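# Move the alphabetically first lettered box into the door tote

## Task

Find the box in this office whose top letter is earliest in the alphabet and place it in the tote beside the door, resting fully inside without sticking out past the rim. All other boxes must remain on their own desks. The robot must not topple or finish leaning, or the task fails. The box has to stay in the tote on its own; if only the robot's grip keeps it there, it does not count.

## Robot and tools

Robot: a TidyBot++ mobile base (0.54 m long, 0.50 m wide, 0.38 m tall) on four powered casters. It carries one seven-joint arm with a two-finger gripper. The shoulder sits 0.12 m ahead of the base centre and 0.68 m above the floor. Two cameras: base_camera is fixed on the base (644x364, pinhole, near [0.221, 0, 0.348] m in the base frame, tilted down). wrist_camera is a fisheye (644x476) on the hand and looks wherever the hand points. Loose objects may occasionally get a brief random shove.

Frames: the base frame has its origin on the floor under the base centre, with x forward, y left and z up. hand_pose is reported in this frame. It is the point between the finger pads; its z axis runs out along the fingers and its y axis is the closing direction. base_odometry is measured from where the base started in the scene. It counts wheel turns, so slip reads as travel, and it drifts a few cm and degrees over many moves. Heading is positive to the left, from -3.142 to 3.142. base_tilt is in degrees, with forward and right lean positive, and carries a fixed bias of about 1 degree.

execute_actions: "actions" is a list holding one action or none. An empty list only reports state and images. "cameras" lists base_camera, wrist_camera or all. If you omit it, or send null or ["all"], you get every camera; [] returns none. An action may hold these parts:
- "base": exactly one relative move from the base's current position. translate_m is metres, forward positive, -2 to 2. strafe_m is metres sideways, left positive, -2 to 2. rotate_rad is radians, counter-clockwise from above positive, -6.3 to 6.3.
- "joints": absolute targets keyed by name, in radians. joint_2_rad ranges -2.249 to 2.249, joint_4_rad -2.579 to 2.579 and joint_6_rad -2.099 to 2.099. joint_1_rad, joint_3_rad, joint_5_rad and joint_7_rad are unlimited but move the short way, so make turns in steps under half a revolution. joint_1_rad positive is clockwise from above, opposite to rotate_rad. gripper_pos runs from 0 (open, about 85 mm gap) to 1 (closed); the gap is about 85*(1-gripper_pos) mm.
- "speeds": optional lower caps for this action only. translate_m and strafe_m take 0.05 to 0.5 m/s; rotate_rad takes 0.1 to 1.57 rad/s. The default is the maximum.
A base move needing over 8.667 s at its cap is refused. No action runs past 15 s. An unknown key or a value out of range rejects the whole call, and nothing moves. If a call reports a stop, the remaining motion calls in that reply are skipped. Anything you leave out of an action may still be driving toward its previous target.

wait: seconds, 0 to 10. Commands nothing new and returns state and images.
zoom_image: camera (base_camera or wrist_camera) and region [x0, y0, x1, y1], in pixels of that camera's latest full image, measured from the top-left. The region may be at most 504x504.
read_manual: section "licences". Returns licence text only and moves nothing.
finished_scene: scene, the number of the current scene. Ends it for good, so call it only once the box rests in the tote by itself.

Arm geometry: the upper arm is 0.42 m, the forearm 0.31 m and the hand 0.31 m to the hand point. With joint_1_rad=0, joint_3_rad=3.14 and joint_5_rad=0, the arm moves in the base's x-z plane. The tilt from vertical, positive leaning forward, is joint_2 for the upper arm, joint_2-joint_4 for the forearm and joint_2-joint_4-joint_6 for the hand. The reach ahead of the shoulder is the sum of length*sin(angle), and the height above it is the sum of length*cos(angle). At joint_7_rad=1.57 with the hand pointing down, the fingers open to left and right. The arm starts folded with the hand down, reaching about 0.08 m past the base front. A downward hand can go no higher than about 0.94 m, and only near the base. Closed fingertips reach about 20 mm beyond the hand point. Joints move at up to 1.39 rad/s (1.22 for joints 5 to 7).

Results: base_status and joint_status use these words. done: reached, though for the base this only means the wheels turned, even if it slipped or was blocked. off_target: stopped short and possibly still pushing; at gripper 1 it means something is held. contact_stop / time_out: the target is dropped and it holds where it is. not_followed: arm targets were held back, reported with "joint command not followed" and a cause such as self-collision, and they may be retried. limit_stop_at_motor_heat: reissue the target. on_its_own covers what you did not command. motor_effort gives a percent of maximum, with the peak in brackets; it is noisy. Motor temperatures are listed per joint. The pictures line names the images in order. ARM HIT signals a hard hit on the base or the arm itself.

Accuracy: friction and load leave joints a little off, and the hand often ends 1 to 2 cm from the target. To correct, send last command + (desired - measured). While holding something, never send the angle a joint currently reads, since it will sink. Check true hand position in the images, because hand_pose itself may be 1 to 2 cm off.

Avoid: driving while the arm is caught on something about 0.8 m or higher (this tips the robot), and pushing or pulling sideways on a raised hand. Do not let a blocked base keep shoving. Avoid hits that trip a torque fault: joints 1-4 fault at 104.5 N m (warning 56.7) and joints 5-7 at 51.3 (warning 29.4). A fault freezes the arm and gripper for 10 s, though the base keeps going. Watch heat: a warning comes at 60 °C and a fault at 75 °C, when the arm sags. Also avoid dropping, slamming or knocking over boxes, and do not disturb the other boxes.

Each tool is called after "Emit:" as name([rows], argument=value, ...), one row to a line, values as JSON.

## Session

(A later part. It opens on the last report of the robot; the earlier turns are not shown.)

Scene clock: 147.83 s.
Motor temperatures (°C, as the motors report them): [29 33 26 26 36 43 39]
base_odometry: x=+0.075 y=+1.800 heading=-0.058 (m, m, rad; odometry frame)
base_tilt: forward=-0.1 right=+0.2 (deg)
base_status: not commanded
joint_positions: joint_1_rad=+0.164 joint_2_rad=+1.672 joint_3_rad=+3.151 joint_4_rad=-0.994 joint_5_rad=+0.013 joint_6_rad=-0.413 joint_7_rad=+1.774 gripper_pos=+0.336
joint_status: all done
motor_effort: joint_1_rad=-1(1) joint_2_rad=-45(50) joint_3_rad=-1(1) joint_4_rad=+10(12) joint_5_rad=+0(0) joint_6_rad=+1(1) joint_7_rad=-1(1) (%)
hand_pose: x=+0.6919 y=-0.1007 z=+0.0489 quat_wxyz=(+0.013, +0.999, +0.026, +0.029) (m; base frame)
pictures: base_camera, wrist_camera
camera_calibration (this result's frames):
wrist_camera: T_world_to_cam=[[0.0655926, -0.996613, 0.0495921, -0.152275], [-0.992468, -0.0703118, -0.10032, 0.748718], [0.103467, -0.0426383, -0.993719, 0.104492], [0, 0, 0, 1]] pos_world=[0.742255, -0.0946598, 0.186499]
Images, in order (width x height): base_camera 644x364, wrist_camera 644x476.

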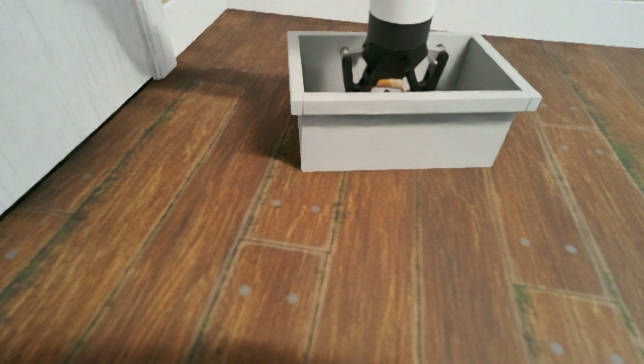

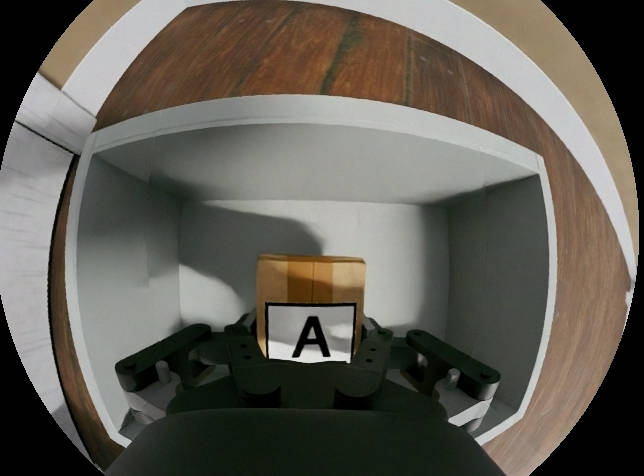

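Emit:
execute_actions([
  {"joints":{"joint_2_rad":1.695,"joint_4_rad":-0.95}},
], cameras=[])

Emit:
execute_actions([
  {"joints":{"gripper_pos":0.1}},
], cameras=[])

Emit:
execute_actions([
  {"joints":{"joint_2_rad":1.3,"joint_4_rad":-1.27,"joint_6_rad":-0.56}},
])

Scene clock: 157.73 s.
Motor temperatures (°C, as the motors report them): [29 33 26 26 36 43 39]
base_odometry: x=+0.075 y=+1.800 heading=-0.058 (m, m, rad; odometry frame)
base_tilt: forward=-0.1 right=+0.1 (deg)
base_status: not commanded
joint_positions: joint_1_rad=+0.164 joint_2_rad=+1.692 joint_3_rad=+3.151 joint_4_rad=-0.962 joint_5_rad=+0.013 joint_6_rad=-0.413 joint_7_rad=+1.774 gripper_pos=+0.336
joint_status: all done
motor_effort: joint_1_rad=-1(1) joint_2_rad=-45(47) joint_3_rad=-1(1) joint_4_rad=+10(11) joint_5_rad=+0(0) joint_6_rad=+1(1) joint_7_rad=-1(0) (%)
hand_pose: x=+0.6983 y=-0.1017 z=+0.0425 quat_wxyz=(+0.014, +0.999, +0.026, +0.035) (m; base frame)
pictures: none
No camera images: the call's "cameras" was empty. Leave "cameras" out to get every camera's image.

Scene clock: 158.77 s.
Motor temperatures (°C, as the motors report them): [29 33 26 26 36 43 39]
base_odometry: x=+0.075 y=+1.800 heading=-0.058 (m, m, rad; odometry frame)
base_tilt: forward=-0.1 right=+0.2 (deg)
base_status: not commanded
joint_positions: joint_1_rad=+0.164 joint_2_rad=+1.692 joint_3_rad=+3.151 joint_4_rad=-0.962 joint_5_rad=+0.013 joint_6_rad=-0.413 joint_7_rad=+1.774 gripper_pos=+0.100
joint_status: all done
motor_effort: joint_1_rad=-1(1) joint_2_rad=-44(46) joint_3_rad=-1(1) joint_4_rad=+10(10) joint_5_rad=+0(0) joint_6_rad=+1(1) joint_7_rad=-1(1) (%)
hand_pose: x=+0.6983 y=-0.1017 z=+0.0425 quat_wxyz=(+0.014, +0.999, +0.026, +0.035) (m; base frame)
pictures: none
No camera images: the call's "cameras" was empty. Leave "cameras" out to get every camera's image.

Scene clock: 160.50 s.
Motor temperatures (°C, as the motors report them): [29 33 26 26 36 43 39]
base_odometry: x=+0.075 y=+1.800 heading=-0.058 (m, m, rad; odometry frame)
base_tilt: forward=-0.1 right=+0.1 (deg)
base_status: not commanded
joint_positions: joint_1_rad=+0.164 joint_2_rad=+1.299 joint_3_rad=+3.151 joint_4_rad=-1.255 joint_5_rad=+0.013 joint_6_rad=-0.536 joint_7_rad=+1.774 gripper_pos=+0.100
joint_status: all done
motor_effort: joint_1_rad=-1(1) joint_2_rad=-45(48) joint_3_rad=-1(1) joint_4_rad=+10(11) joint_5_rad=+0(0) joint_6_rad=+0(1) joint_7_rad=-1(1) (%)
hand_pose: x=+0.7053 y=-0.1037 z=+0.2220 quat_wxyz=(+0.013, +0.999, +0.024, +0.023) (m; base frame)
pictures: base_camera, wrist_camera
camera_calibration (this result's frames):
wrist_camera: T_world_to_cam=[[0.0615843, -0.99694, 0.0481355, -0.161602], [-0.993844, -0.0657002, -0.0892068, 0.778106], [0.0920964, -0.0423454, -0.994849, 0.283335], [0, 0, 0, 1]] pos_world=[0.757174, -0.0979882, 0.359066]
Images, in order (width x height): base_camera 644x364, wrist_camera 644x476.

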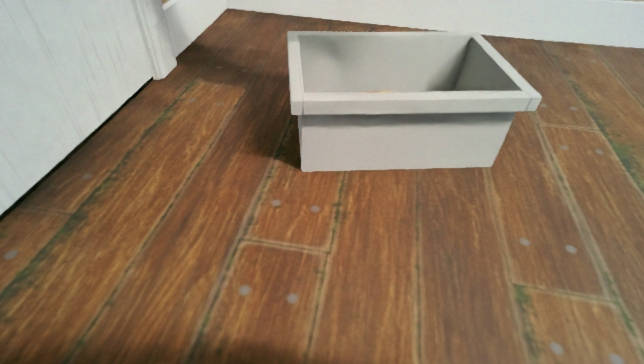

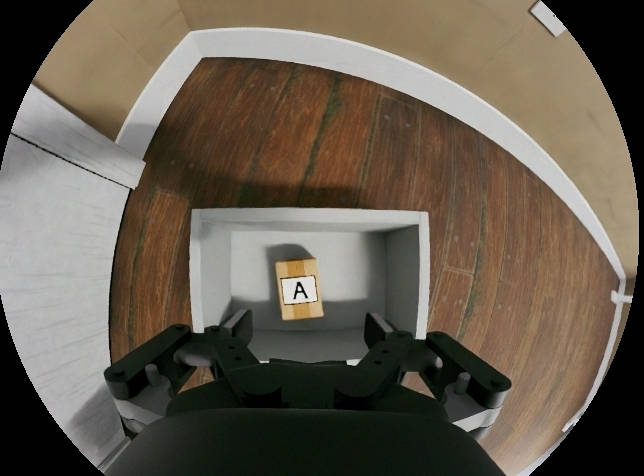

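Emit:
finished_scene(scene=2)

The scene is finished: the task was done.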